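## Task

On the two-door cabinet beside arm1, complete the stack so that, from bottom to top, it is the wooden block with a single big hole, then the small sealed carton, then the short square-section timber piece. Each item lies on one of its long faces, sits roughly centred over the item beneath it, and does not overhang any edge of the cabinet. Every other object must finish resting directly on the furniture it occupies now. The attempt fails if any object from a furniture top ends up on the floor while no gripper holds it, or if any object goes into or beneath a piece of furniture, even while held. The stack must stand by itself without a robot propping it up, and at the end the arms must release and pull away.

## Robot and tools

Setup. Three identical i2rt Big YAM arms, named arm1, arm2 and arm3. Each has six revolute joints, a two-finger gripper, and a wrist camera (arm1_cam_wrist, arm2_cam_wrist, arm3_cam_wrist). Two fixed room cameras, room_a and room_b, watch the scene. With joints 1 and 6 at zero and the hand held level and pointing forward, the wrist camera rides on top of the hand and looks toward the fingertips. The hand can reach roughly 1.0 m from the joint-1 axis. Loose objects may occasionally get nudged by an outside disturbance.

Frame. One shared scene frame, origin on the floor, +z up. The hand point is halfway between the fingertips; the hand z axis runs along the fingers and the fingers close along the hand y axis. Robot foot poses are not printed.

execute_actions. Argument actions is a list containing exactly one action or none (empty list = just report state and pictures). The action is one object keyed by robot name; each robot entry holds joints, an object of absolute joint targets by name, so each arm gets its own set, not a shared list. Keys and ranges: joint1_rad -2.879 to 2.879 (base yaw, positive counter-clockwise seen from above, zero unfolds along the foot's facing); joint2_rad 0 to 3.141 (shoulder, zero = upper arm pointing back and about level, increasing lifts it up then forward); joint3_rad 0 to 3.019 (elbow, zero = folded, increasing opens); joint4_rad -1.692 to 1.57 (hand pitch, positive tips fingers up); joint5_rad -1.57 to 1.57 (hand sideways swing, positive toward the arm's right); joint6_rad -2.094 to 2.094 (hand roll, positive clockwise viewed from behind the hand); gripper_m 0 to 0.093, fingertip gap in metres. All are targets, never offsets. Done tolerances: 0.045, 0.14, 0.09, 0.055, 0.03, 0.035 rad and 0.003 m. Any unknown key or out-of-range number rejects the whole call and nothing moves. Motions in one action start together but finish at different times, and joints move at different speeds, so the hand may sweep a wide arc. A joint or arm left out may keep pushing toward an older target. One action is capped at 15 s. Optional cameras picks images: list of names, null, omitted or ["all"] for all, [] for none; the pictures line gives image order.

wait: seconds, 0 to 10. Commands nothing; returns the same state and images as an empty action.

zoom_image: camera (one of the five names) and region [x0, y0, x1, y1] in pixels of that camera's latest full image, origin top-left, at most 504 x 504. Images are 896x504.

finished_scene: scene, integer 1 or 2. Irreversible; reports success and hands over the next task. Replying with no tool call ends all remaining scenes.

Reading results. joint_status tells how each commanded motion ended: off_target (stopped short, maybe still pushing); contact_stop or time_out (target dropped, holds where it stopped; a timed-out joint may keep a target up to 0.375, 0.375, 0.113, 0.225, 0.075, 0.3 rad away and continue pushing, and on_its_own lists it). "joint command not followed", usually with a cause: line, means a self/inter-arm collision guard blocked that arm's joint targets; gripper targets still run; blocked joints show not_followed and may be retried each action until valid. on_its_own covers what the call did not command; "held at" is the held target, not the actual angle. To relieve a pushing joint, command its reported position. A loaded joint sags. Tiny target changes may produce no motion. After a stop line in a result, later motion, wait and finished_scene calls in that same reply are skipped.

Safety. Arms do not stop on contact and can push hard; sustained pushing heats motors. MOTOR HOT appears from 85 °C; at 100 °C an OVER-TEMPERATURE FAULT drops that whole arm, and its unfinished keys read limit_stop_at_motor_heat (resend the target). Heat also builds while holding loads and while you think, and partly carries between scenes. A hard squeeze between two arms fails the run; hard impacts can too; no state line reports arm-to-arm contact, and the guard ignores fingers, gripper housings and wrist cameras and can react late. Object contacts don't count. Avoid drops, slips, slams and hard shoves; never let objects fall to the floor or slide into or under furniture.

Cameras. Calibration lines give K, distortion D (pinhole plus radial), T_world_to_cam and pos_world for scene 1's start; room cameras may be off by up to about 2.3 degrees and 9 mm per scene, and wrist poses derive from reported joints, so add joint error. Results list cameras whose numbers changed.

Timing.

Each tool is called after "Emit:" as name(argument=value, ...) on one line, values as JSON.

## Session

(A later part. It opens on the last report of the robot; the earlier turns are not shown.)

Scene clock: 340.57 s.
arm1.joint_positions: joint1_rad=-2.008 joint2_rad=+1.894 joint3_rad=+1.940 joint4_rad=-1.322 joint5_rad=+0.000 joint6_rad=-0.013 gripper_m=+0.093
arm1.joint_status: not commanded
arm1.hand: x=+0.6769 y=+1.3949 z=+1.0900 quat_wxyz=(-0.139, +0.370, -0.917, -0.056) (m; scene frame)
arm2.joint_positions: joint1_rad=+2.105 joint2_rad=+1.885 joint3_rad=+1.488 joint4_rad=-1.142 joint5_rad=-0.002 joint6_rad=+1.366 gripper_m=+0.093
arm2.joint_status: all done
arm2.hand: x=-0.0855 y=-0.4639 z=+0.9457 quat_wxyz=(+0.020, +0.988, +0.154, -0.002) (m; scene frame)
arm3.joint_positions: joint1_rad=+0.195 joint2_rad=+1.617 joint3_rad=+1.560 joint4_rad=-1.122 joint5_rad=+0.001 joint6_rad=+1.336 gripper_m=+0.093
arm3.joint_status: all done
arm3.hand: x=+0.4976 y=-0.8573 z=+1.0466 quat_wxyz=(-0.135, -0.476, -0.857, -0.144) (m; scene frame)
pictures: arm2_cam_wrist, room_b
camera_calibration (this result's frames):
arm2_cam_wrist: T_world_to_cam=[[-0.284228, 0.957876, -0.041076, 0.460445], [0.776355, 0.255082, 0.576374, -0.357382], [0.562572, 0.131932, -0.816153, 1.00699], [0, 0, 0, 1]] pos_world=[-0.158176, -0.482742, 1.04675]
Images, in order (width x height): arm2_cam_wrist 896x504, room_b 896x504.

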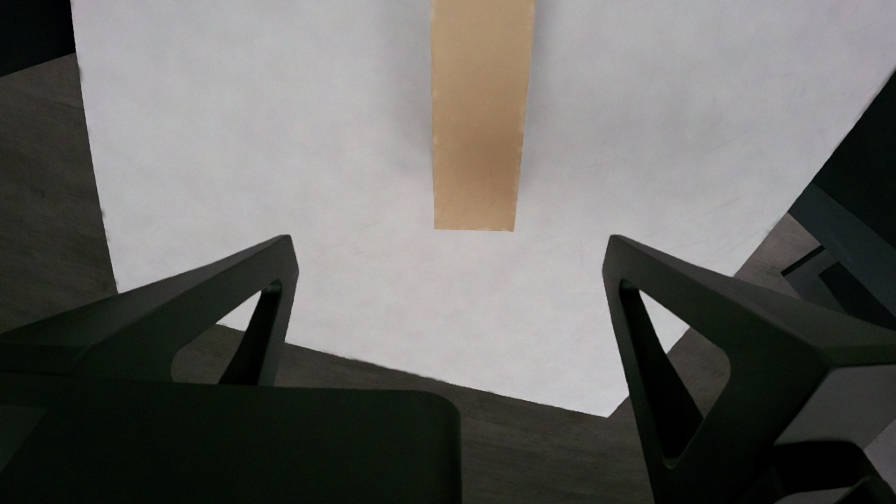

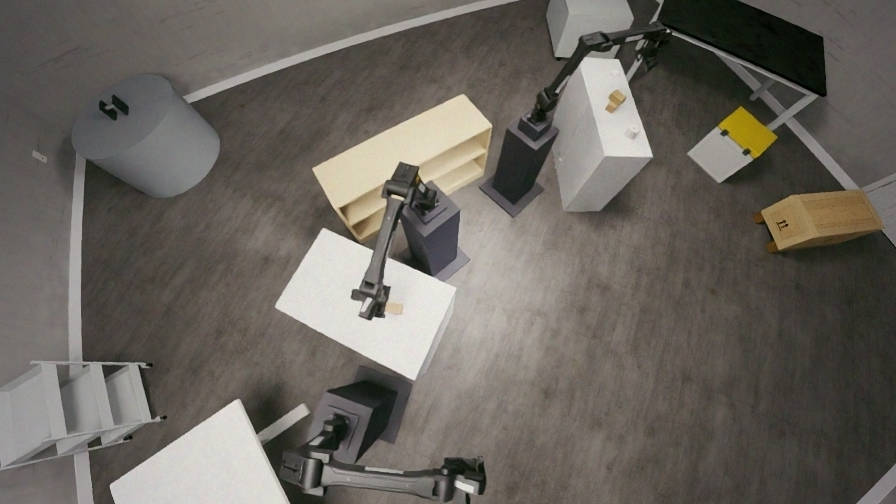

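Emit:
execute_actions(actions=[{"arm2":{"joints":{"joint1_rad":2.08,"joint2_rad":2.045,"joint3_rad":1.375,"joint4_rad":-0.866}}}], cameras=["arm2_cam_wrist"])

Scene clock: 371.20 s.
arm1.joint_positions: joint1_rad=-2.008 joint2_rad=+1.894 joint3_rad=+1.940 joint4_rad=-1.322 joint5_rad=+0.000 joint6_rad=-0.013 gripper_m=+0.093
arm1.joint_status: not commanded
arm1.hand: x=+0.6769 y=+1.3949 z=+1.0900 quat_wxyz=(-0.139, +0.370, -0.917, -0.056) (m; scene frame)
arm2.joint_positions: joint1_rad=+2.088 joint2_rad=+2.064 joint3_rad=+1.367 joint4_rad=-0.877 joint5_rad=-0.002 joint6_rad=+1.367 gripper_m=+0.093
arm2.joint_status: all done
arm2.hand: x=-0.0960 y=-0.4558 z=+0.8103 quat_wxyz=(+0.003, +0.989, +0.145, -0.001) (m; scene frame)
arm3.joint_positions: joint1_rad=+0.195 joint2_rad=+1.617 joint3_rad=+1.560 joint4_rad=-1.122 joint5_rad=+0.001 joint6_rad=+1.336 gripper_m=+0.093
arm3.joint_status: not commanded
arm3.hand: x=+0.4976 y=-0.8573 z=+1.0466 quat_wxyz=(-0.135, -0.476, -0.857, -0.144) (m; scene frame)
pictures: arm2_cam_wrist
camera_calibration (this result's frames):
arm2_cam_wrist: T_world_to_cam=[[-0.267696, 0.963475, -0.00735203, 0.420884], [0.782505, 0.221854, 0.581779, -0.29218], [0.562161, 0.149987, -0.813314, 0.907217], [0, 0, 0, 1]] pos_world=[-0.168701, -0.476761, 0.910931]
Images, in order (width x height): arm2_cam_wrist 896x504.

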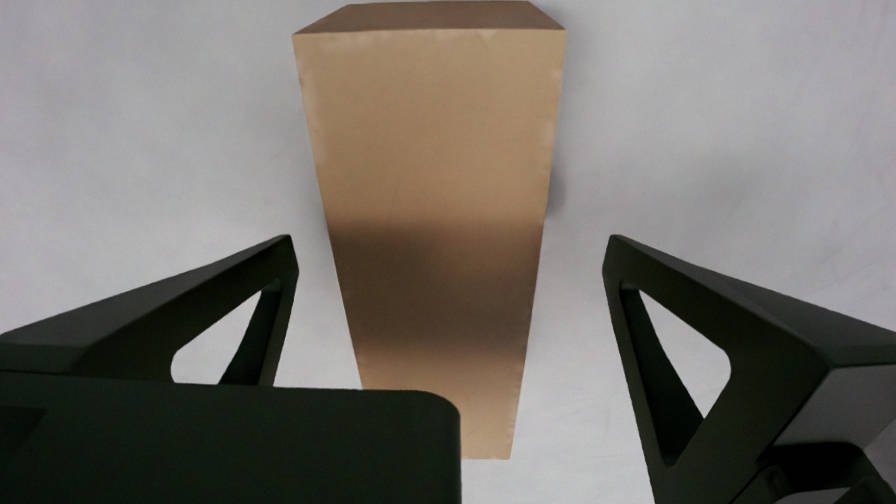

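Emit:
execute_actions(actions=[{"arm2":{"joints":{"gripper_m":0.036}}}], cameras=["arm2_cam_wrist"])

Scene clock: 390.80 s.
arm1.joint_positions: joint1_rad=-2.008 joint2_rad=+1.894 joint3_rad=+1.940 joint4_rad=-1.322 joint5_rad=+0.000 joint6_rad=-0.013 gripper_m=+0.093
arm1.joint_status: not commanded
arm1.hand: x=+0.6769 y=+1.3949 z=+1.0900 quat_wxyz=(-0.139, +0.370, -0.917, -0.056) (m; scene frame)
arm2.joint_positions: joint1_rad=+2.088 joint2_rad=+2.064 joint3_rad=+1.367 joint4_rad=-0.875 joint5_rad=-0.001 joint6_rad=+1.368 gripper_m=+0.045
arm2.joint_status: gripper_m off_target (ended at +0.045, target +0.036)
arm2.hand: x=-0.0960 y=-0.4561 z=+0.8103 quat_wxyz=(+0.004, +0.990, +0.144, -0.001) (m; scene frame)
arm3.joint_positions: joint1_rad=+0.195 joint2_rad=+1.617 joint3_rad=+1.560 joint4_rad=-1.122 joint5_rad=+0.001 joint6_rad=+1.336 gripper_m=+0.093
arm3.joint_status: not commanded
arm3.hand: x=+0.4976 y=-0.8573 z=+1.0466 quat_wxyz=(-0.135, -0.476, -0.857, -0.144) (m; scene frame)
pictures: arm2_cam_wrist
camera_calibration (this result's frames):
arm2_cam_wrist: T_world_to_cam=[[-0.266598, 0.963768, -0.00878677, 0.422642], [0.782897, 0.221865, 0.581248, -0.291598], [0.562137, 0.14808, -0.813679, 0.906719], [0, 0, 0, 1]] pos_world=[-0.168733, -0.476901, 0.910983]
Images, in order (width x height): arm2_cam_wrist 896x504.

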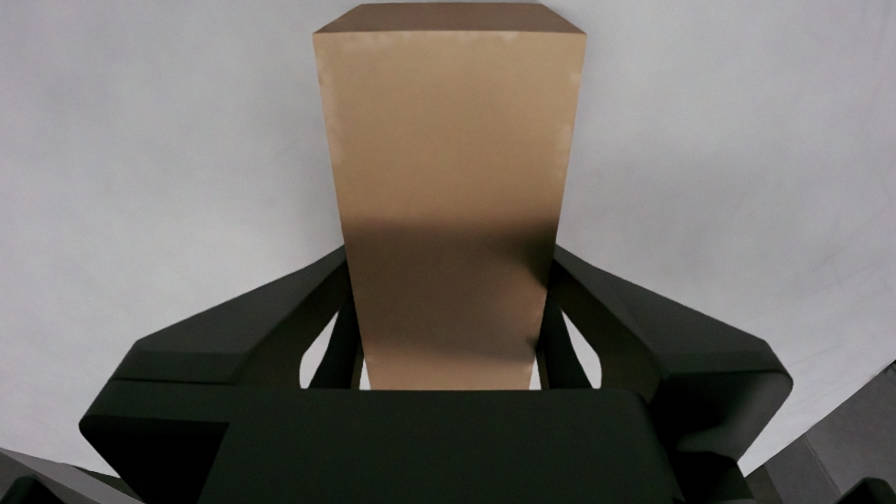

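Emit:
execute_actions(actions=[{"arm2":{"joints":{"joint2_rad":1.83,"joint4_rad":-1.10}}}], cameras=[])

Emit:
execute_actions(actions=[{"arm2":{"joints":{"joint1_rad":-0.68,"joint3_rad":2.11,"joint4_rad":-0.98}}}], cameras=["arm2_cam_wrist","room_b"])

Scene clock: 435.80 s.
arm1.joint_positions: joint1_rad=-2.008 joint2_rad=+1.894 joint3_rad=+1.940 joint4_rad=-1.322 joint5_rad=+0.000 joint6_rad=-0.013 gripper_m=+0.093
arm1.joint_status: not commanded
arm1.hand: x=+0.6769 y=+1.3949 z=+1.0900 quat_wxyz=(-0.139, +0.370, -0.917, -0.056) (m; scene frame)
arm2.joint_positions: joint1_rad=+2.088 joint2_rad=+1.823 joint3_rad=+1.367 joint4_rad=-1.091 joint5_rad=-0.001 joint6_rad=+1.368 gripper_m=+0.045
arm2.joint_status: all done
arm2.hand: x=-0.0977 y=-0.4325 z=+0.9356 quat_wxyz=(+0.016, +0.989, +0.144, -0.002) (m; scene frame)
arm3.joint_positions: joint1_rad=+0.195 joint2_rad=+1.617 joint3_rad=+1.560 joint4_rad=-1.122 joint5_rad=+0.001 joint6_rad=+1.336 gripper_m=+0.093
arm3.joint_status: not commanded
arm3.hand: x=+0.4976 y=-0.8573 z=+1.0466 quat_wxyz=(-0.135, -0.476, -0.857, -0.144) (m; scene frame)
pictures: none
No camera images: the call's "cameras" was empty. Leave "cameras" out to get every camera's image.

Scene clock: 438.47 s.
arm1.joint_positions: joint1_rad=-2.008 joint2_rad=+1.894 joint3_rad=+1.940 joint4_rad=-1.322 joint5_rad=+0.000 joint6_rad=-0.013 gripper_m=+0.093
arm1.joint_status: not commanded
arm1.hand: x=+0.6769 y=+1.3949 z=+1.0900 quat_wxyz=(-0.139, +0.370, -0.917, -0.056) (m; scene frame)
arm2.joint_positions: joint1_rad=-0.686 joint2_rad=+1.859 joint3_rad=+2.050 joint4_rad=-0.978 joint5_rad=+0.001 joint6_rad=+1.368 gripper_m=+0.045
arm2.joint_status: all done
arm2.hand: x=-0.4687 y=+0.7673 z=+1.2322 quat_wxyz=(+0.050, +0.297, -0.876, -0.376) (m; scene frame)
arm3.joint_positions: joint1_rad=+0.195 joint2_rad=+1.617 joint3_rad=+1.560 joint4_rad=-1.122 joint5_rad=+0.001 joint6_rad=+1.336 gripper_m=+0.093
arm3.joint_status: not commanded
arm3.hand: x=+0.4976 y=-0.8573 z=+1.0466 quat_wxyz=(-0.135, -0.476, -0.857, -0.144) (m; scene frame)
pictures: arm2_cam_wrist, room_b
camera_calibration (this result's frames):
arm2_cam_wrist: T_world_to_cam=[[0.466429, -0.55119, -0.691834, 1.49551], [-0.49003, -0.812151, 0.316673, 0.00627584], [-0.73642, 0.191314, -0.64891, 0.433496], [0, 0, 0, 1]] pos_world=[-0.375241, 0.746475, 1.31396]
Images, in order (width x height): arm2_cam_wrist 896x504, room_b 896x504.

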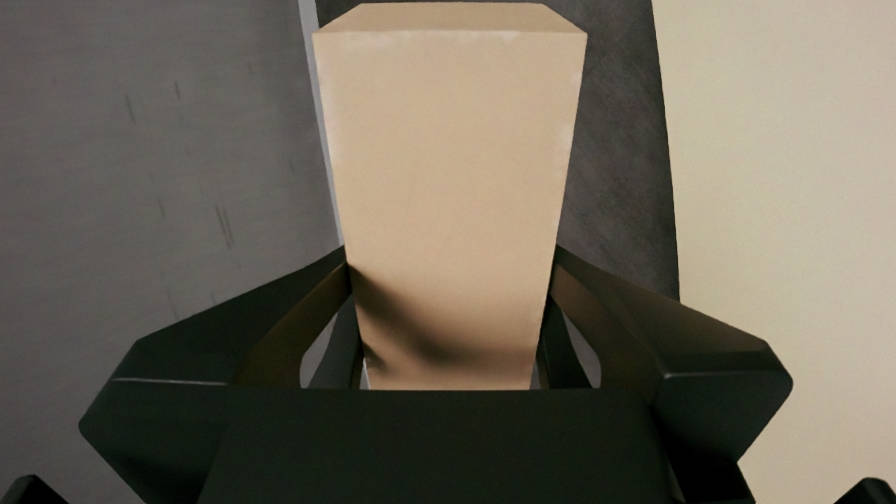

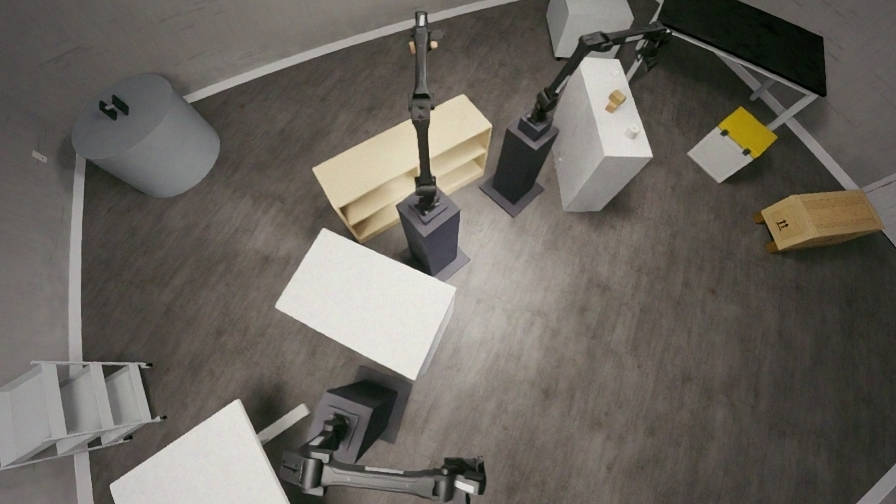

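Emit:
execute_actions(actions=[{"arm2":{"joints":{"joint2_rad":2.53}}}], cameras=["arm2_cam_wrist","room_b"])

Scene clock: 449.77 s.
arm1.joint_positions: joint1_rad=-2.008 joint2_rad=+1.894 joint3_rad=+1.940 joint4_rad=-1.322 joint5_rad=+0.000 joint6_rad=-0.013 gripper_m=+0.093
arm1.joint_status: not commanded
arm1.hand: x=+0.6769 y=+1.3949 z=+1.0900 quat_wxyz=(-0.139, +0.370, -0.917, -0.056) (m; scene frame)
arm2.joint_positions: joint1_rad=-0.686 joint2_rad=+2.540 joint3_rad=+2.072 joint4_rad=-0.982 joint5_rad=+0.001 joint6_rad=+1.368 gripper_m=+0.045
arm2.joint_status: all done
arm2.hand: x=-0.4698 y=+0.7624 z=+0.7317 quat_wxyz=(+0.010, +0.322, -0.945, -0.056) (m; scene frame)
arm3.joint_positions: joint1_rad=+0.195 joint2_rad=+1.617 joint3_rad=+1.560 joint4_rad=-1.122 joint5_rad=+0.001 joint6_rad=+1.336 gripper_m=+0.093
arm3.joint_status: not commanded
arm3.hand: x=+0.4976 y=-0.8573 z=+1.0466 quat_wxyz=(-0.135, -0.476, -0.857, -0.144) (m; scene frame)
pictures: arm2_cam_wrist, room_b
camera_calibration (this result's frames):
arm2_cam_wrist: T_world_to_cam=[[0.591281, -0.798431, -0.113551, 0.971145], [-0.620985, -0.540591, 0.567573, -0.291879], [-0.514553, -0.265082, -0.815455, 0.682903], [0, 0, 0, 1]] pos_world=[-0.404083, 0.798631, 0.832814]
Images, in order (width x height): arm2_cam_wrist 896x504, room_b 896x504.

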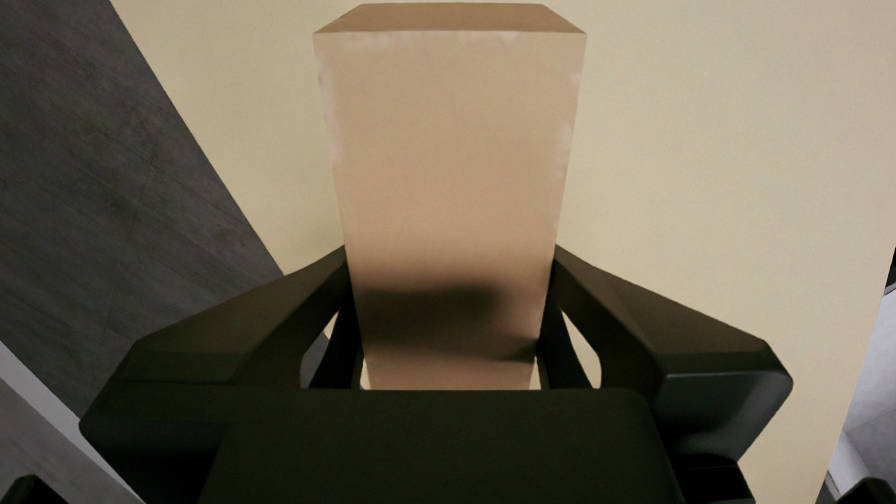

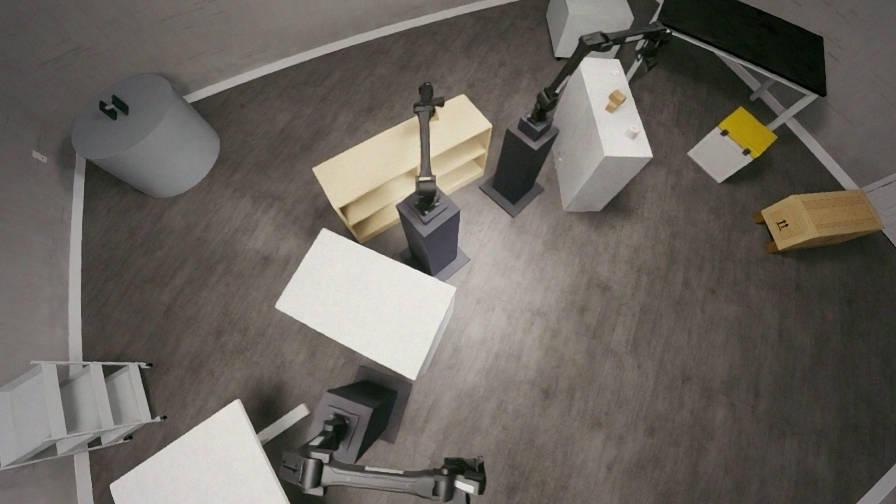

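Emit:
execute_actions(actions=[{"arm2":{"joints":{"joint2_rad":2.612,"joint4_rad":-1.005}}}], cameras=["arm2_cam_wrist"])

Scene clock: 474.47 s.
arm1.joint_positions: joint1_rad=-2.008 joint2_rad=+1.894 joint3_rad=+1.940 joint4_rad=-1.322 joint5_rad=+0.000 joint6_rad=-0.013 gripper_m=+0.093
arm1.joint_status: not commanded
arm1.hand: x=+0.6769 y=+1.3949 z=+1.0900 quat_wxyz=(-0.139, +0.370, -0.917, -0.056) (m; scene frame)
arm2.joint_positions: joint1_rad=-0.686 joint2_rad=+2.621 joint3_rad=+2.072 joint4_rad=-0.998 joint5_rad=+0.001 joint6_rad=+1.368 gripper_m=+0.045
arm2.joint_status: all done
arm2.hand: x=-0.4581 y=+0.7376 z=+0.6741 quat_wxyz=(+0.003, +0.323, -0.947, -0.008) (m; scene frame)
arm3.joint_positions: joint1_rad=+0.195 joint2_rad=+1.617 joint3_rad=+1.560 joint4_rad=-1.122 joint5_rad=+0.001 joint6_rad=+1.336 gripper_m=+0.093
arm3.joint_status: not commanded
arm3.hand: x=+0.4976 y=-0.8573 z=+1.0466 quat_wxyz=(-0.135, -0.476, -0.857, -0.144) (m; scene frame)
pictures: arm2_cam_wrist
camera_calibration (this result's frames):
arm2_cam_wrist: T_world_to_cam=[[0.594574, -0.803819, -0.0188856, 0.879486], [-0.645121, -0.490943, 0.585486, -0.325092], [-0.479896, -0.335931, -0.810463, 0.70017], [0, 0, 0, 1]] pos_world=[-0.396634, 0.782555, 0.774408]
Images, in order (width x height): arm2_cam_wrist 896x504.

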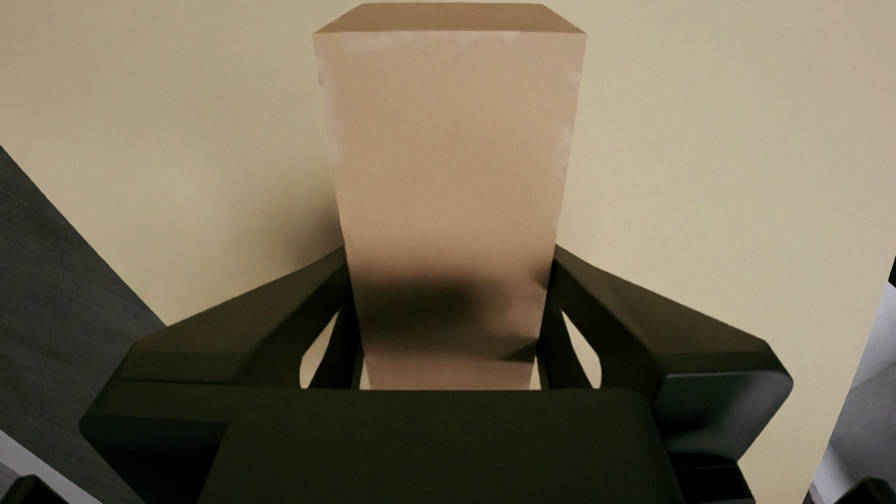

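Emit:
execute_actions(actions=[{"arm2":{"joints":{"joint2_rad":2.652}}}], cameras=[])

Scene clock: 481.37 s.
arm1.joint_positions: joint1_rad=-2.008 joint2_rad=+1.894 joint3_rad=+1.940 joint4_rad=-1.322 joint5_rad=+0.000 joint6_rad=-0.013 gripper_m=+0.093
arm1.joint_status: not commanded
arm1.hand: x=+0.6769 y=+1.3949 z=+1.0900 quat_wxyz=(-0.139, +0.370, -0.917, -0.056) (m; scene frame)
arm2.joint_positions: joint1_rad=-0.686 joint2_rad=+2.642 joint3_rad=+2.072 joint4_rad=-0.998 joint5_rad=+0.001 joint6_rad=+1.368 gripper_m=+0.045
arm2.joint_status: all done
arm2.hand: x=-0.4551 y=+0.7314 z=+0.6597 quat_wxyz=(+0.002, +0.323, -0.947, +0.002) (m; scene frame)
arm3.joint_positions: joint1_rad=+0.195 joint2_rad=+1.617 joint3_rad=+1.560 joint4_rad=-1.122 joint5_rad=+0.001 joint6_rad=+1.336 gripper_m=+0.093
arm3.joint_status: not commanded
arm3.hand: x=+0.4976 y=-0.8573 z=+1.0466 quat_wxyz=(-0.135, -0.476, -0.857, -0.144) (m; scene frame)
pictures: none
No camera images: the call's "cameras" was empty. Leave "cameras" out to get every camera's image.

Emit:
execute_actions(actions=[{"arm2":{"joints":{"joint2_rad":2.67}}}], cameras=["arm2_cam_wrist"])

Scene clock: 486.50 s.
arm1.joint_positions: joint1_rad=-2.008 joint2_rad=+1.894 joint3_rad=+1.940 joint4_rad=-1.322 joint5_rad=+0.000 joint6_rad=-0.013 gripper_m=+0.093
arm1.joint_status: not commanded
arm1.hand: x=+0.6769 y=+1.3949 z=+1.0900 quat_wxyz=(-0.139, +0.370, -0.917, -0.056) (m; scene frame)
arm2.joint_positions: joint1_rad=-0.686 joint2_rad=+2.659 joint3_rad=+2.072 joint4_rad=-0.998 joint5_rad=+0.001 joint6_rad=+1.368 gripper_m=+0.045
arm2.joint_status: all done
arm2.hand: x=-0.4527 y=+0.7263 z=+0.6485 quat_wxyz=(+0.001, +0.323, -0.946, +0.010) (m; scene frame)
arm3.joint_positions: joint1_rad=+0.195 joint2_rad=+1.617 joint3_rad=+1.560 joint4_rad=-1.122 joint5_rad=+0.001 joint6_rad=+1.336 gripper_m=+0.093
arm3.joint_status: not commanded
arm3.hand: x=+0.4976 y=-0.8573 z=+1.0466 quat_wxyz=(-0.135, -0.476, -0.857, -0.144) (m; scene frame)
pictures: arm2_cam_wrist
camera_calibration (this result's frames):
arm2_cam_wrist: T_world_to_cam=[[0.594771, -0.803697, 0.017876, 0.842927], [-0.654664, -0.471336, 0.59098, -0.334311], [-0.466543, -0.3632, -0.806488, 0.701448], [0, 0, 0, 1]] pos_world=[-0.392954, 0.774651, 0.748213]
Images, in order (width x height): arm2_cam_wrist 896x504.

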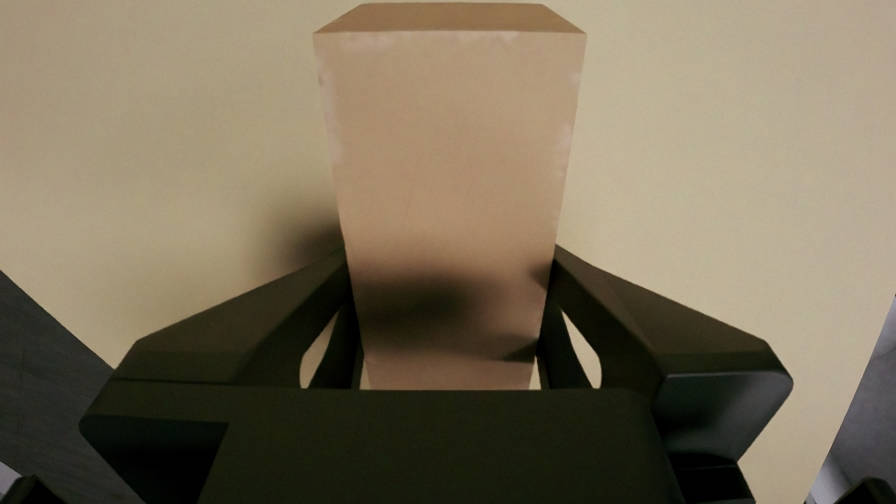

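Emit:
execute_actions(actions=[{"arm2":{"joints":{"joint2_rad":2.685,"joint4_rad":-0.965}}}], cameras=["arm2_cam_wrist"])

Scene clock: 491.43 s.
arm1.joint_positions: joint1_rad=-2.008 joint2_rad=+1.894 joint3_rad=+1.940 joint4_rad=-1.322 joint5_rad=+0.000 joint6_rad=-0.013 gripper_m=+0.093
arm1.joint_status: not commanded
arm1.hand: x=+0.6769 y=+1.3949 z=+1.0900 quat_wxyz=(-0.139, +0.370, -0.917, -0.056) (m; scene frame)
arm2.joint_positions: joint1_rad=-0.686 joint2_rad=+2.665 joint3_rad=+2.072 joint4_rad=-0.977 joint5_rad=+0.002 joint6_rad=+1.369 gripper_m=+0.045
arm2.joint_status: all done
arm2.hand: x=-0.4542 y=+0.7288 z=+0.6440 quat_wxyz=(+0.002, +0.322, -0.947, +0.003) (m; scene frame)
arm3.joint_positions: joint1_rad=+0.195 joint2_rad=+1.617 joint3_rad=+1.560 joint4_rad=-1.122 joint5_rad=+0.001 joint6_rad=+1.336 gripper_m=+0.093
arm3.joint_status: not commanded
arm3.hand: x=+0.4976 y=-0.8573 z=+1.0466 quat_wxyz=(-0.135, -0.476, -0.857, -0.144) (m; scene frame)
pictures: arm2_cam_wrist
camera_calibration (this result's frames):
arm2_cam_wrist: T_world_to_cam=[[0.594154, -0.804343, 0.00376323, 0.855166], [-0.651722, -0.478663, 0.588336, -0.323019], [-0.471423, -0.352015, -0.808608, 0.689083], [0, 0, 0, 1]] pos_world=[-0.39377, 0.775797, 0.744024]
Images, in order (width x height): arm2_cam_wrist 896x504.

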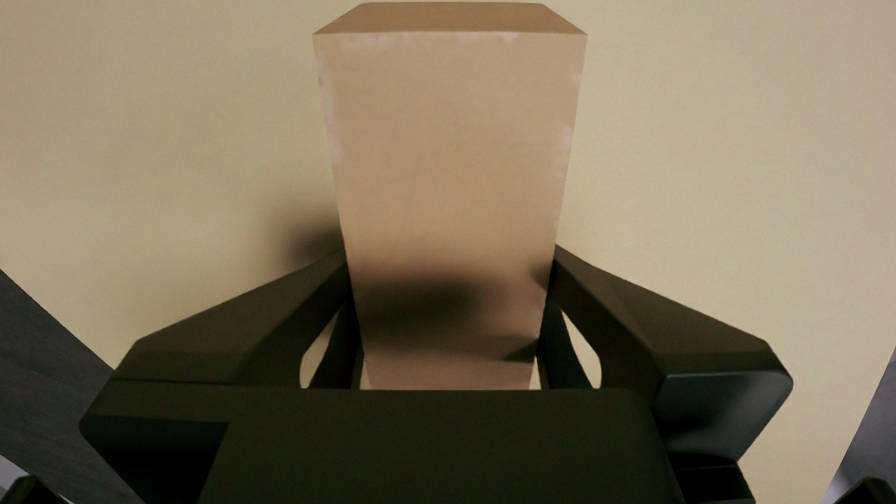

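Emit:
execute_actions(actions=[{"arm2":{"joints":{"joint2_rad":2.70}}}], cameras=["arm2_cam_wrist"])

Scene clock: 495.20 s.
arm1.joint_positions: joint1_rad=-2.008 joint2_rad=+1.894 joint3_rad=+1.940 joint4_rad=-1.322 joint5_rad=+0.000 joint6_rad=-0.013 gripper_m=+0.093
arm1.joint_status: not commanded
arm1.hand: x=+0.6769 y=+1.3949 z=+1.0900 quat_wxyz=(-0.139, +0.370, -0.917, -0.056) (m; scene frame)
arm2.joint_positions: joint1_rad=-0.686 joint2_rad=+2.666 joint3_rad=+2.072 joint4_rad=-0.977 joint5_rad=+0.002 joint6_rad=+1.369 gripper_m=+0.045
arm2.joint_status: all done
arm2.hand: x=-0.4540 y=+0.7286 z=+0.6435 quat_wxyz=(+0.002, +0.322, -0.947, +0.004) (m; scene frame)
arm3.joint_positions: joint1_rad=+0.195 joint2_rad=+1.617 joint3_rad=+1.560 joint4_rad=-1.122 joint5_rad=+0.001 joint6_rad=+1.336 gripper_m=+0.093
arm3.joint_status: not commanded
arm3.hand: x=+0.4976 y=-0.8573 z=+1.0466 quat_wxyz=(-0.135, -0.476, -0.857, -0.144) (m; scene frame)
pictures: arm2_cam_wrist
camera_calibration (this result's frames):
arm2_cam_wrist: T_world_to_cam=[[0.594156, -0.804337, 0.00451366, 0.854419], [-0.651917, -0.478263, 0.588446, -0.323205], [-0.47115, -0.352571, -0.808524, 0.689107], [0, 0, 0, 1]] pos_world=[-0.393689, 0.775623, 0.743492]
Images, in order (width x height): arm2_cam_wrist 896x504.

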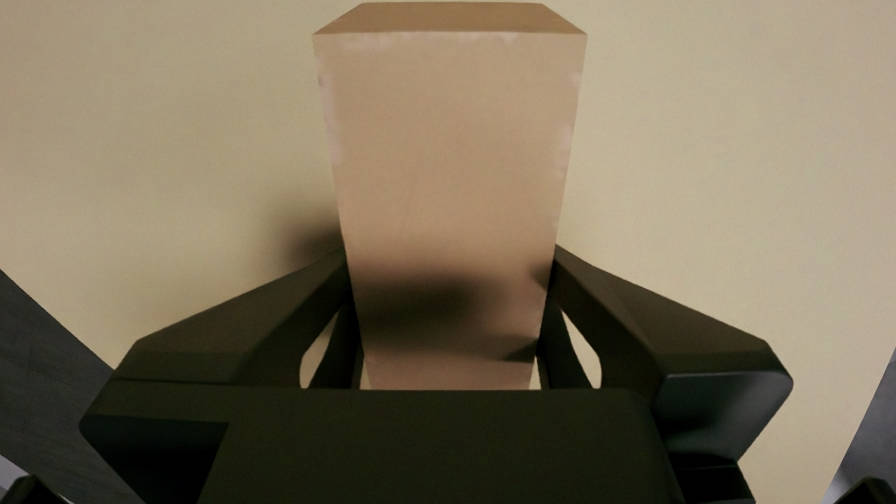

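Emit:
execute_actions(actions=[{"arm2":{"joints":{"joint2_rad":2.66,"gripper_m":0.093}}}], cameras=["arm2_cam_wrist"])

Emit:
execute_actions(actions=[{"arm2":{"joints":{"joint2_rad":2.36}}}], cameras=["arm2_cam_wrist","room_b"])

Scene clock: 500.37 s.
arm1.joint_positions: joint1_rad=-2.008 joint2_rad=+1.894 joint3_rad=+1.940 joint4_rad=-1.322 joint5_rad=+0.000 joint6_rad=-0.013 gripper_m=+0.093
arm1.joint_status: not commanded
arm1.hand: x=+0.6769 y=+1.3949 z=+1.0900 quat_wxyz=(-0.139, +0.370, -0.917, -0.056) (m; scene frame)
arm2.joint_positions: joint1_rad=-0.686 joint2_rad=+2.666 joint3_rad=+2.072 joint4_rad=-0.976 joint5_rad=+0.002 joint6_rad=+1.369 gripper_m=+0.093
arm2.joint_status: all done
arm2.hand: x=-0.4541 y=+0.7286 z=+0.6435 quat_wxyz=(+0.002, +0.322, -0.947, +0.003) (m; scene frame)
arm3.joint_positions: joint1_rad=+0.195 joint2_rad=+1.617 joint3_rad=+1.560 joint4_rad=-1.122 joint5_rad=+0.001 joint6_rad=+1.336 gripper_m=+0.093
arm3.joint_status: not commanded
arm3.hand: x=+0.4976 y=-0.8573 z=+1.0466 quat_wxyz=(-0.135, -0.476, -0.857, -0.144) (m; scene frame)
pictures: arm2_cam_wrist
camera_calibration (this result's frames):
arm2_cam_wrist: T_world_to_cam=[[0.594155, -0.804341, 0.00406968, 0.854811], [-0.651619, -0.478363, 0.588694, -0.323195], [-0.471564, -0.352427, -0.808345, 0.688671], [0, 0, 0, 1]] pos_world=[-0.393737, 0.775661, 0.743469]
Images, in order (width x height): arm2_cam_wrist 896x504.

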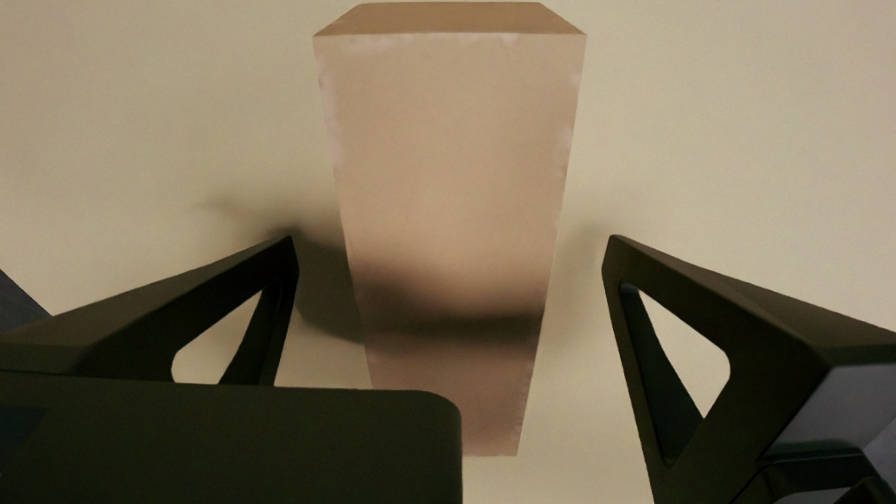

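Scene clock: 501.87 s.
arm1.joint_positions: joint1_rad=-2.008 joint2_rad=+1.894 joint3_rad=+1.940 joint4_rad=-1.322 joint5_rad=+0.000 joint6_rad=-0.013 gripper_m=+0.093
arm1.joint_status: not commanded
arm1.hand: x=+0.6769 y=+1.3949 z=+1.0900 quat_wxyz=(-0.139, +0.370, -0.917, -0.056) (m; scene frame)
arm2.joint_positions: joint1_rad=-0.686 joint2_rad=+2.350 joint3_rad=+2.099 joint4_rad=-0.970 joint5_rad=+0.001 joint6_rad=+1.369 gripper_m=+0.093
arm2.joint_status: all done
arm2.hand: x=-0.4906 y=+0.8066 z=+0.8853 quat_wxyz=(+0.024, +0.317, -0.933, -0.169) (m; scene frame)
arm3.joint_positions: joint1_rad=+0.195 joint2_rad=+1.617 joint3_rad=+1.560 joint4_rad=-1.122 joint5_rad=+0.001 joint6_rad=+1.336 gripper_m=+0.093
arm3.joint_status: not commanded
arm3.hand: x=+0.4976 y=-0.8573 z=+1.0466 quat_wxyz=(-0.135, -0.476, -0.857, -0.144) (m; scene frame)
pictures: arm2_cam_wrist, room_b
camera_calibration (this result's frames):
arm2_cam_wrist: T_world_to_cam=[[0.56691, -0.753451, -0.333053, 1.18222], [-0.567848, -0.650317, 0.504615, -0.197813], [-0.596793, -0.0969481, -0.796517, 0.616385], [0, 0, 0, 1]] pos_world=[-0.414683, 0.821858, 0.984521]
Images, in order (width x height): arm2_cam_wrist 896x504, room_b 896x504.

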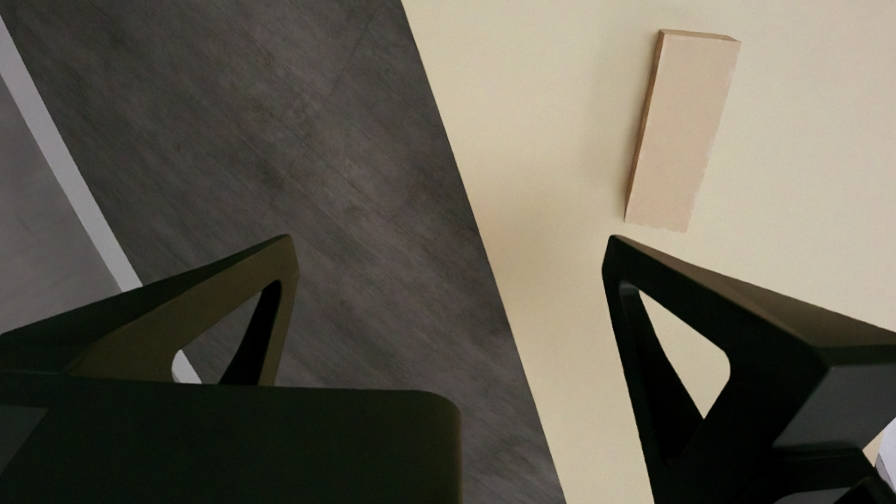

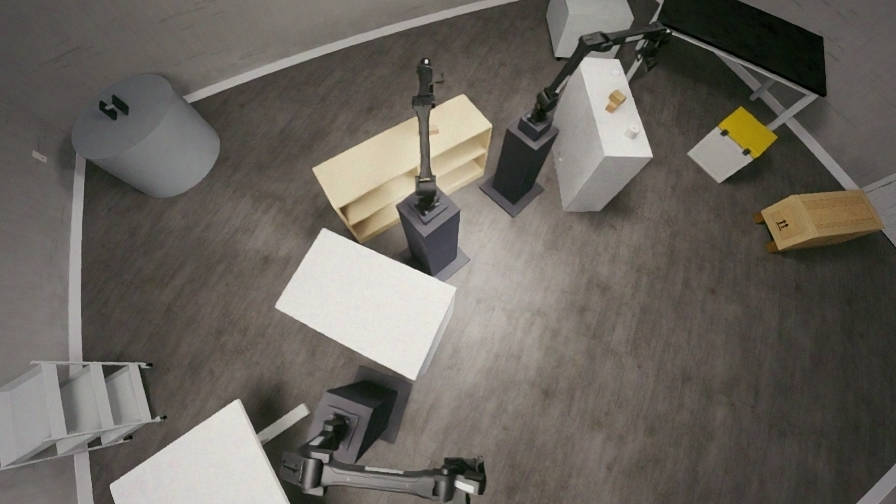

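Emit:
execute_actions(actions=[{"arm2":{"joints":{"joint1_rad":0.7,"joint2_rad":1.6,"joint3_rad":1.75}},"arm1":{"joints":{"joint1_rad":0.685,"joint4_rad":-1.17,"joint6_rad":-0.36}}}], cameras=["arm1_cam_wrist","room_b"])

Scene clock: 529.57 s.
arm1.joint_positions: joint1_rad=+0.689 joint2_rad=+1.894 joint3_rad=+1.940 joint4_rad=-1.178 joint5_rad=+0.000 joint6_rad=-0.347 gripper_m=+0.093
arm1.joint_status: all done
arm1.hand: x=-0.4632 y=+0.7327 z=+1.0955 quat_wxyz=(-0.006, +0.924, +0.316, -0.215) (m; scene frame)
arm2.joint_positions: joint1_rad=+0.703 joint2_rad=+1.592 joint3_rad=+1.755 joint4_rad=-0.961 joint5_rad=-0.002 joint6_rad=+1.369 gripper_m=+0.093
arm2.joint_status: all done
arm2.hand: x=-0.7652 y=-0.0747 z=+1.2611 quat_wxyz=(+0.280, +0.789, -0.483, -0.255) (m; scene frame)
arm3.joint_positions: joint1_rad=+0.195 joint2_rad=+1.617 joint3_rad=+1.560 joint4_rad=-1.122 joint5_rad=+0.001 joint6_rad=+1.336 gripper_m=+0.093
arm3.joint_status: not commanded
arm3.hand: x=+0.4976 y=-0.8573 z=+1.0466 quat_wxyz=(-0.135, -0.476, -0.857, -0.144) (m; scene frame)
pictures: arm1_cam_wrist, room_b
camera_calibration (this result's frames):
arm1_cam_wrist: T_world_to_cam=[[-0.596892, 0.787267, 0.154693, -1.02519], [0.799322, 0.566847, 0.199423, -0.251669], [0.069312, 0.242683, -0.967626, 1.03396], [0, 0, 0, 1]] pos_world=[-0.482427, 0.698827, 1.20927]
Images, in order (width x height): arm1_cam_wrist 896x504, room_b 896x504.

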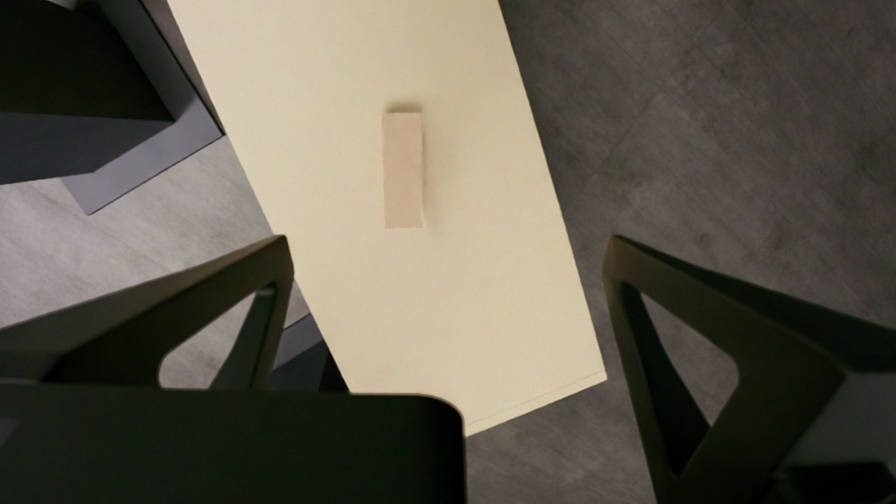

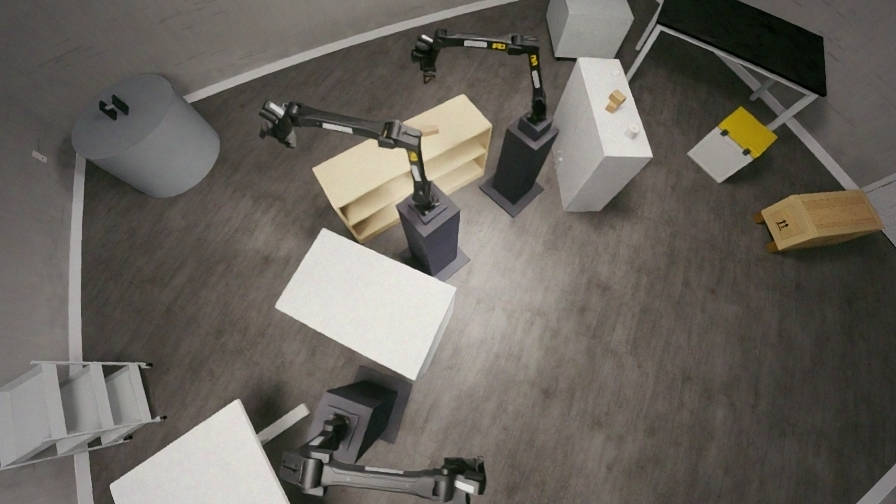

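Emit:
execute_actions(actions=[{"arm1":{"joints":{"joint2_rad":2.31,"joint3_rad":2.025,"joint4_rad":-1.232}}}], cameras=["arm1_cam_wrist"])

Scene clock: 560.83 s.
arm1.joint_positions: joint1_rad=+0.689 joint2_rad=+2.338 joint3_rad=+1.993 joint4_rad=-1.221 joint5_rad=+0.000 joint6_rad=-0.347 gripper_m=+0.093
arm1.joint_status: all done
arm1.hand: x=-0.4643 y=+0.7338 z=+0.8139 quat_wxyz=(-0.003, +0.947, +0.323, +0.000) (m; scene frame)
arm2.joint_positions: joint1_rad=+0.703 joint2_rad=+1.592 joint3_rad=+1.755 joint4_rad=-0.961 joint5_rad=-0.002 joint6_rad=+1.369 gripper_m=+0.093
arm2.joint_status: not commanded
arm2.hand: x=-0.7652 y=-0.0747 z=+1.2611 quat_wxyz=(+0.280, +0.789, -0.483, -0.255) (m; scene frame)
arm3.joint_positions: joint1_rad=+0.195 joint2_rad=+1.617 joint3_rad=+1.560 joint4_rad=-1.122 joint5_rad=+0.001 joint6_rad=+1.336 gripper_m=+0.093
arm3.joint_status: not commanded
arm3.hand: x=+0.4976 y=-0.8573 z=+1.0466 quat_wxyz=(-0.135, -0.476, -0.857, -0.144) (m; scene frame)
pictures: arm1_cam_wrist
camera_calibration (this result's frames):
arm1_cam_wrist: T_world_to_cam=[[-0.628168, 0.778071, 0.00308567, -0.867569], [0.638739, 0.513407, 0.573084, -0.534795], [0.444316, 0.361964, -0.819491, 0.72728], [0, 0, 0, 1]] pos_world=[-0.526527, 0.686349, 0.905159]
Images, in order (width x height): arm1_cam_wrist 896x504.

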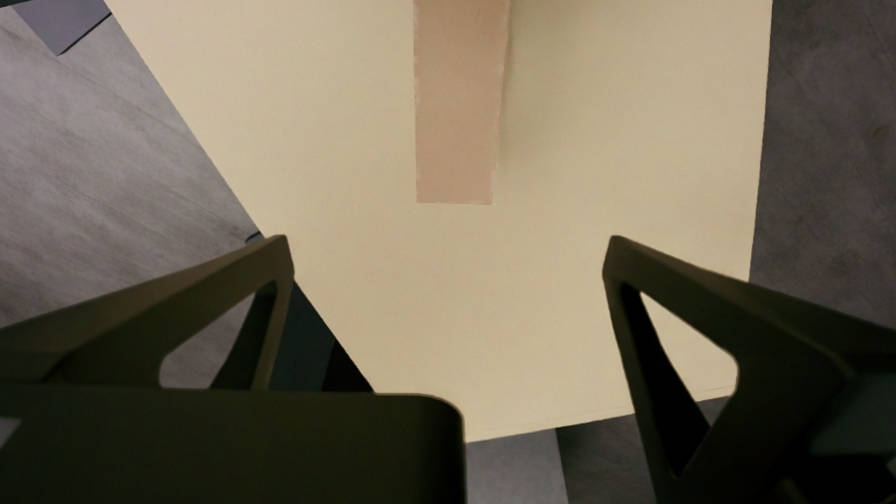

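Emit:
execute_actions(actions=[])

Scene clock: 590.37 s.
arm1.joint_positions: joint1_rad=+0.689 joint2_rad=+2.338 joint3_rad=+1.993 joint4_rad=-1.221 joint5_rad=+0.000 joint6_rad=-0.347 gripper_m=+0.093
arm1.joint_status: all done
arm1.hand: x=-0.4643 y=+0.7338 z=+0.8139 quat_wxyz=(-0.003, +0.947, +0.323, +0.000) (m; scene frame)
arm2.joint_positions: joint1_rad=+0.703 joint2_rad=+1.592 joint3_rad=+1.755 joint4_rad=-0.961 joint5_rad=-0.002 joint6_rad=+1.369 gripper_m=+0.093
arm2.joint_status: not commanded
arm2.hand: x=-0.7652 y=-0.0747 z=+1.2611 quat_wxyz=(+0.280, +0.789, -0.483, -0.255) (m; scene frame)
arm3.joint_positions: joint1_rad=+0.195 joint2_rad=+1.617 joint3_rad=+1.560 joint4_rad=-1.122 joint5_rad=+0.001 joint6_rad=+1.336 gripper_m=+0.093
arm3.joint_status: not commanded
arm3.hand: x=+0.4976 y=-0.8573 z=+1.0466 quat_wxyz=(-0.135, -0.476, -0.857, -0.144) (m; scene frame)
pictures: arm1_cam_wrist, arm2_cam_wrist, arm3_cam_wrist, room_a, room_b
camera_calibration (this result's frames):
arm1_cam_wrist: T_world_to_cam=[[-0.628168, 0.778071, 0.00308567, -0.867569], [0.638739, 0.513407, 0.573084, -0.534795], [0.444316, 0.361964, -0.819491, 0.72728], [0, 0, 0, 1]] pos_world=[-0.526527, 0.686349, 0.905159]
arm2_cam_wrist: T_world_to_cam=[[0.626788, 0.357287, -0.692447, 1.38107], [0.710795, -0.626262, 0.32026, 0.0962813], [-0.319228, -0.692923, -0.646491, 0.645102], [0, 0, 0, 1]] pos_world=[-0.728141, 0.0138638, 1.34254]
arm3_cam_wrist: T_world_to_cam=[[-0.768262, -0.511875, -0.384393, 0.343701], [-0.640114, 0.609347, 0.467921, 0.353717], [-0.00528791, 0.605541, -0.795796, 1.48326], [0, 0, 0, 1]] pos_world=[0.498315, -0.937782, 1.14698]
Images, in order (width x height): arm1_cam_wrist 896x504, arm2_cam_wrist 896x504, arm3_cam_wrist 896x504, room_a 896x504, room_b 896x504.

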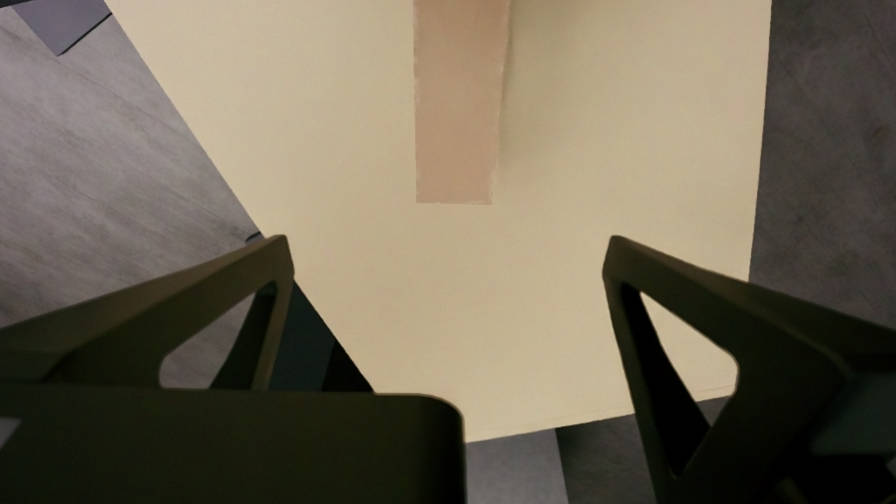

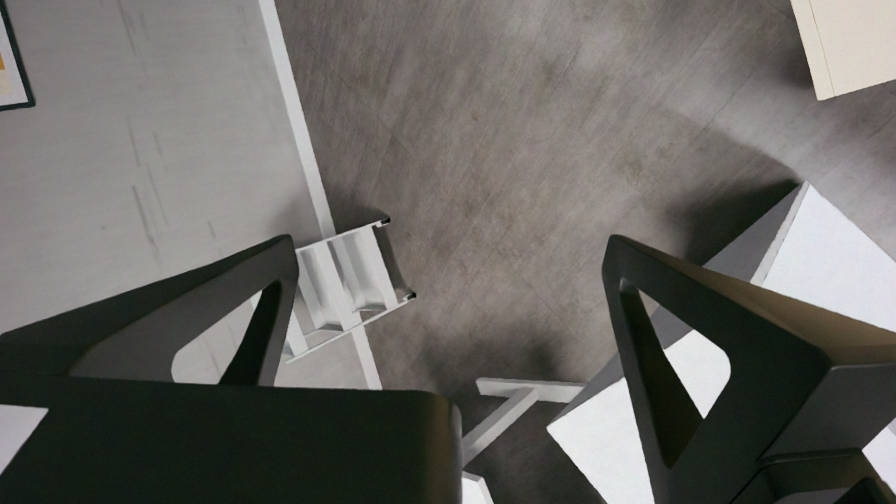

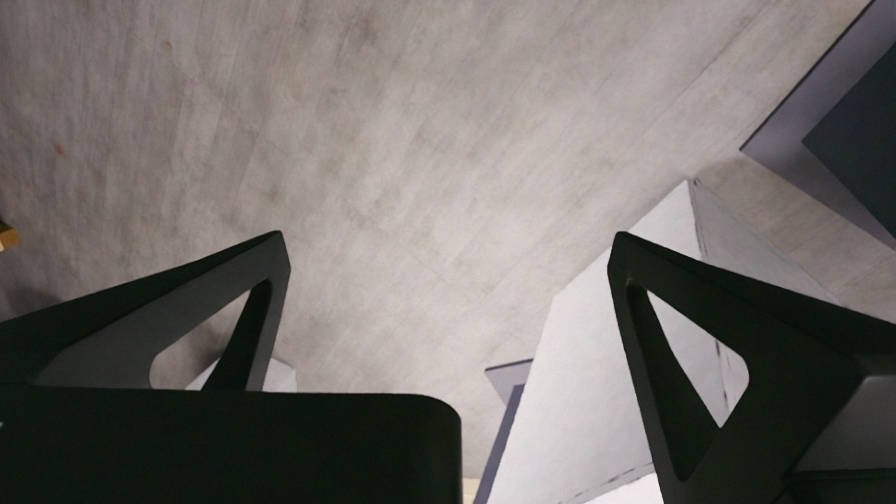

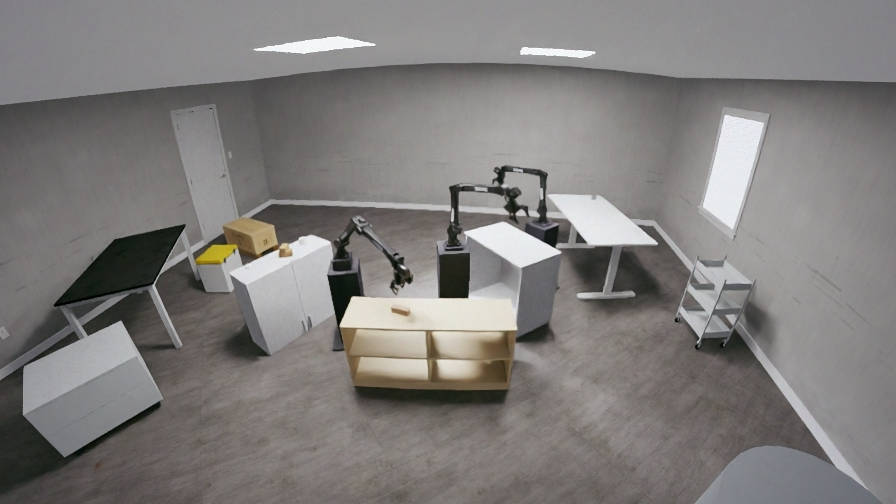

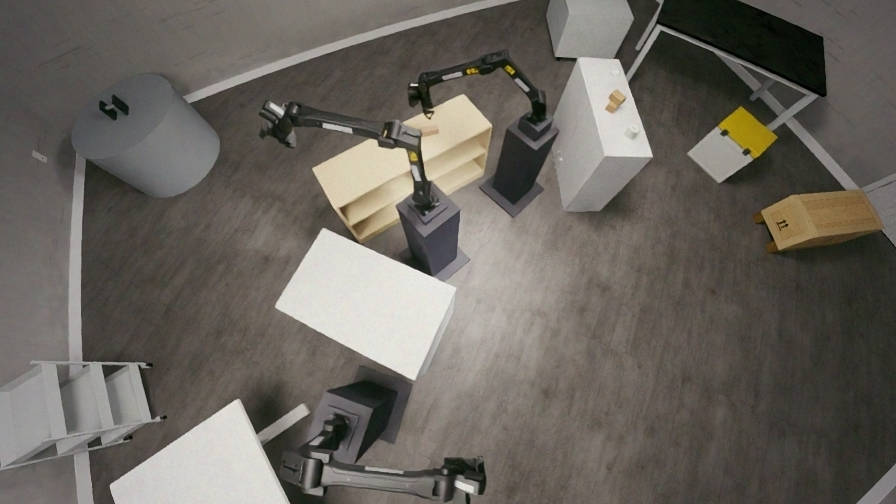

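Emit:
execute_actions(actions=[{"arm1":{"joints":{"joint2_rad":2.555,"joint3_rad":2.075,"joint4_rad":-1.03}}}], cameras=["arm1_cam_wrist"])

Scene clock: 656.93 s.
arm1.joint_positions: joint1_rad=+0.689 joint2_rad=+2.582 joint3_rad=+2.052 joint4_rad=-1.046 joint5_rad=+0.000 joint6_rad=-0.347 gripper_m=+0.093
arm1.joint_status: all done
arm1.hand: x=-0.4762 y=+0.7308 z=+0.6679 quat_wxyz=(-0.002, +0.947, +0.323, +0.005) (m; scene frame)
arm2.joint_positions: joint1_rad=+0.703 joint2_rad=+1.592 joint3_rad=+1.755 joint4_rad=-0.961 joint5_rad=-0.002 joint6_rad=+1.369 gripper_m=+0.093
arm2.joint_status: not commanded
arm2.hand: x=-0.7652 y=-0.0747 z=+1.2611 quat_wxyz=(+0.280, +0.789, -0.483, -0.255) (m; scene frame)
arm3.joint_positions: joint1_rad=+0.195 joint2_rad=+1.617 joint3_rad=+1.560 joint4_rad=-1.122 joint5_rad=+0.001 joint6_rad=+1.336 gripper_m=+0.093
arm3.joint_status: not commanded
arm3.hand: x=+0.4976 y=-0.8573 z=+1.0466 quat_wxyz=(-0.135, -0.476, -0.857, -0.144) (m; scene frame)
pictures: arm1_cam_wrist
camera_calibration (this result's frames):
arm1_cam_wrist: T_world_to_cam=[[-0.628141, 0.778099, -0.000494317, -0.869887], [0.633316, 0.51163, 0.580642, -0.448228], [0.45205, 0.364412, -0.814159, 0.612366], [0, 0, 0, 1]] pos_world=[-0.539362, 0.683032, 0.758393]
Images, in order (width x height): arm1_cam_wrist 896x504.

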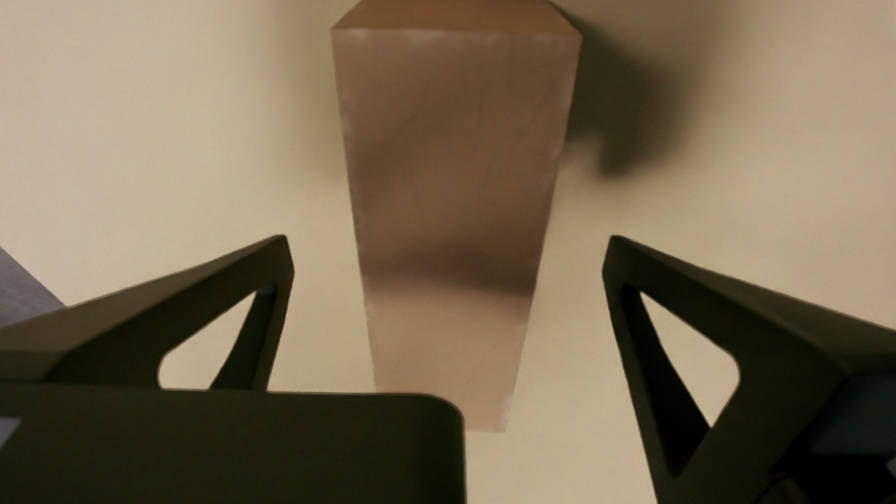

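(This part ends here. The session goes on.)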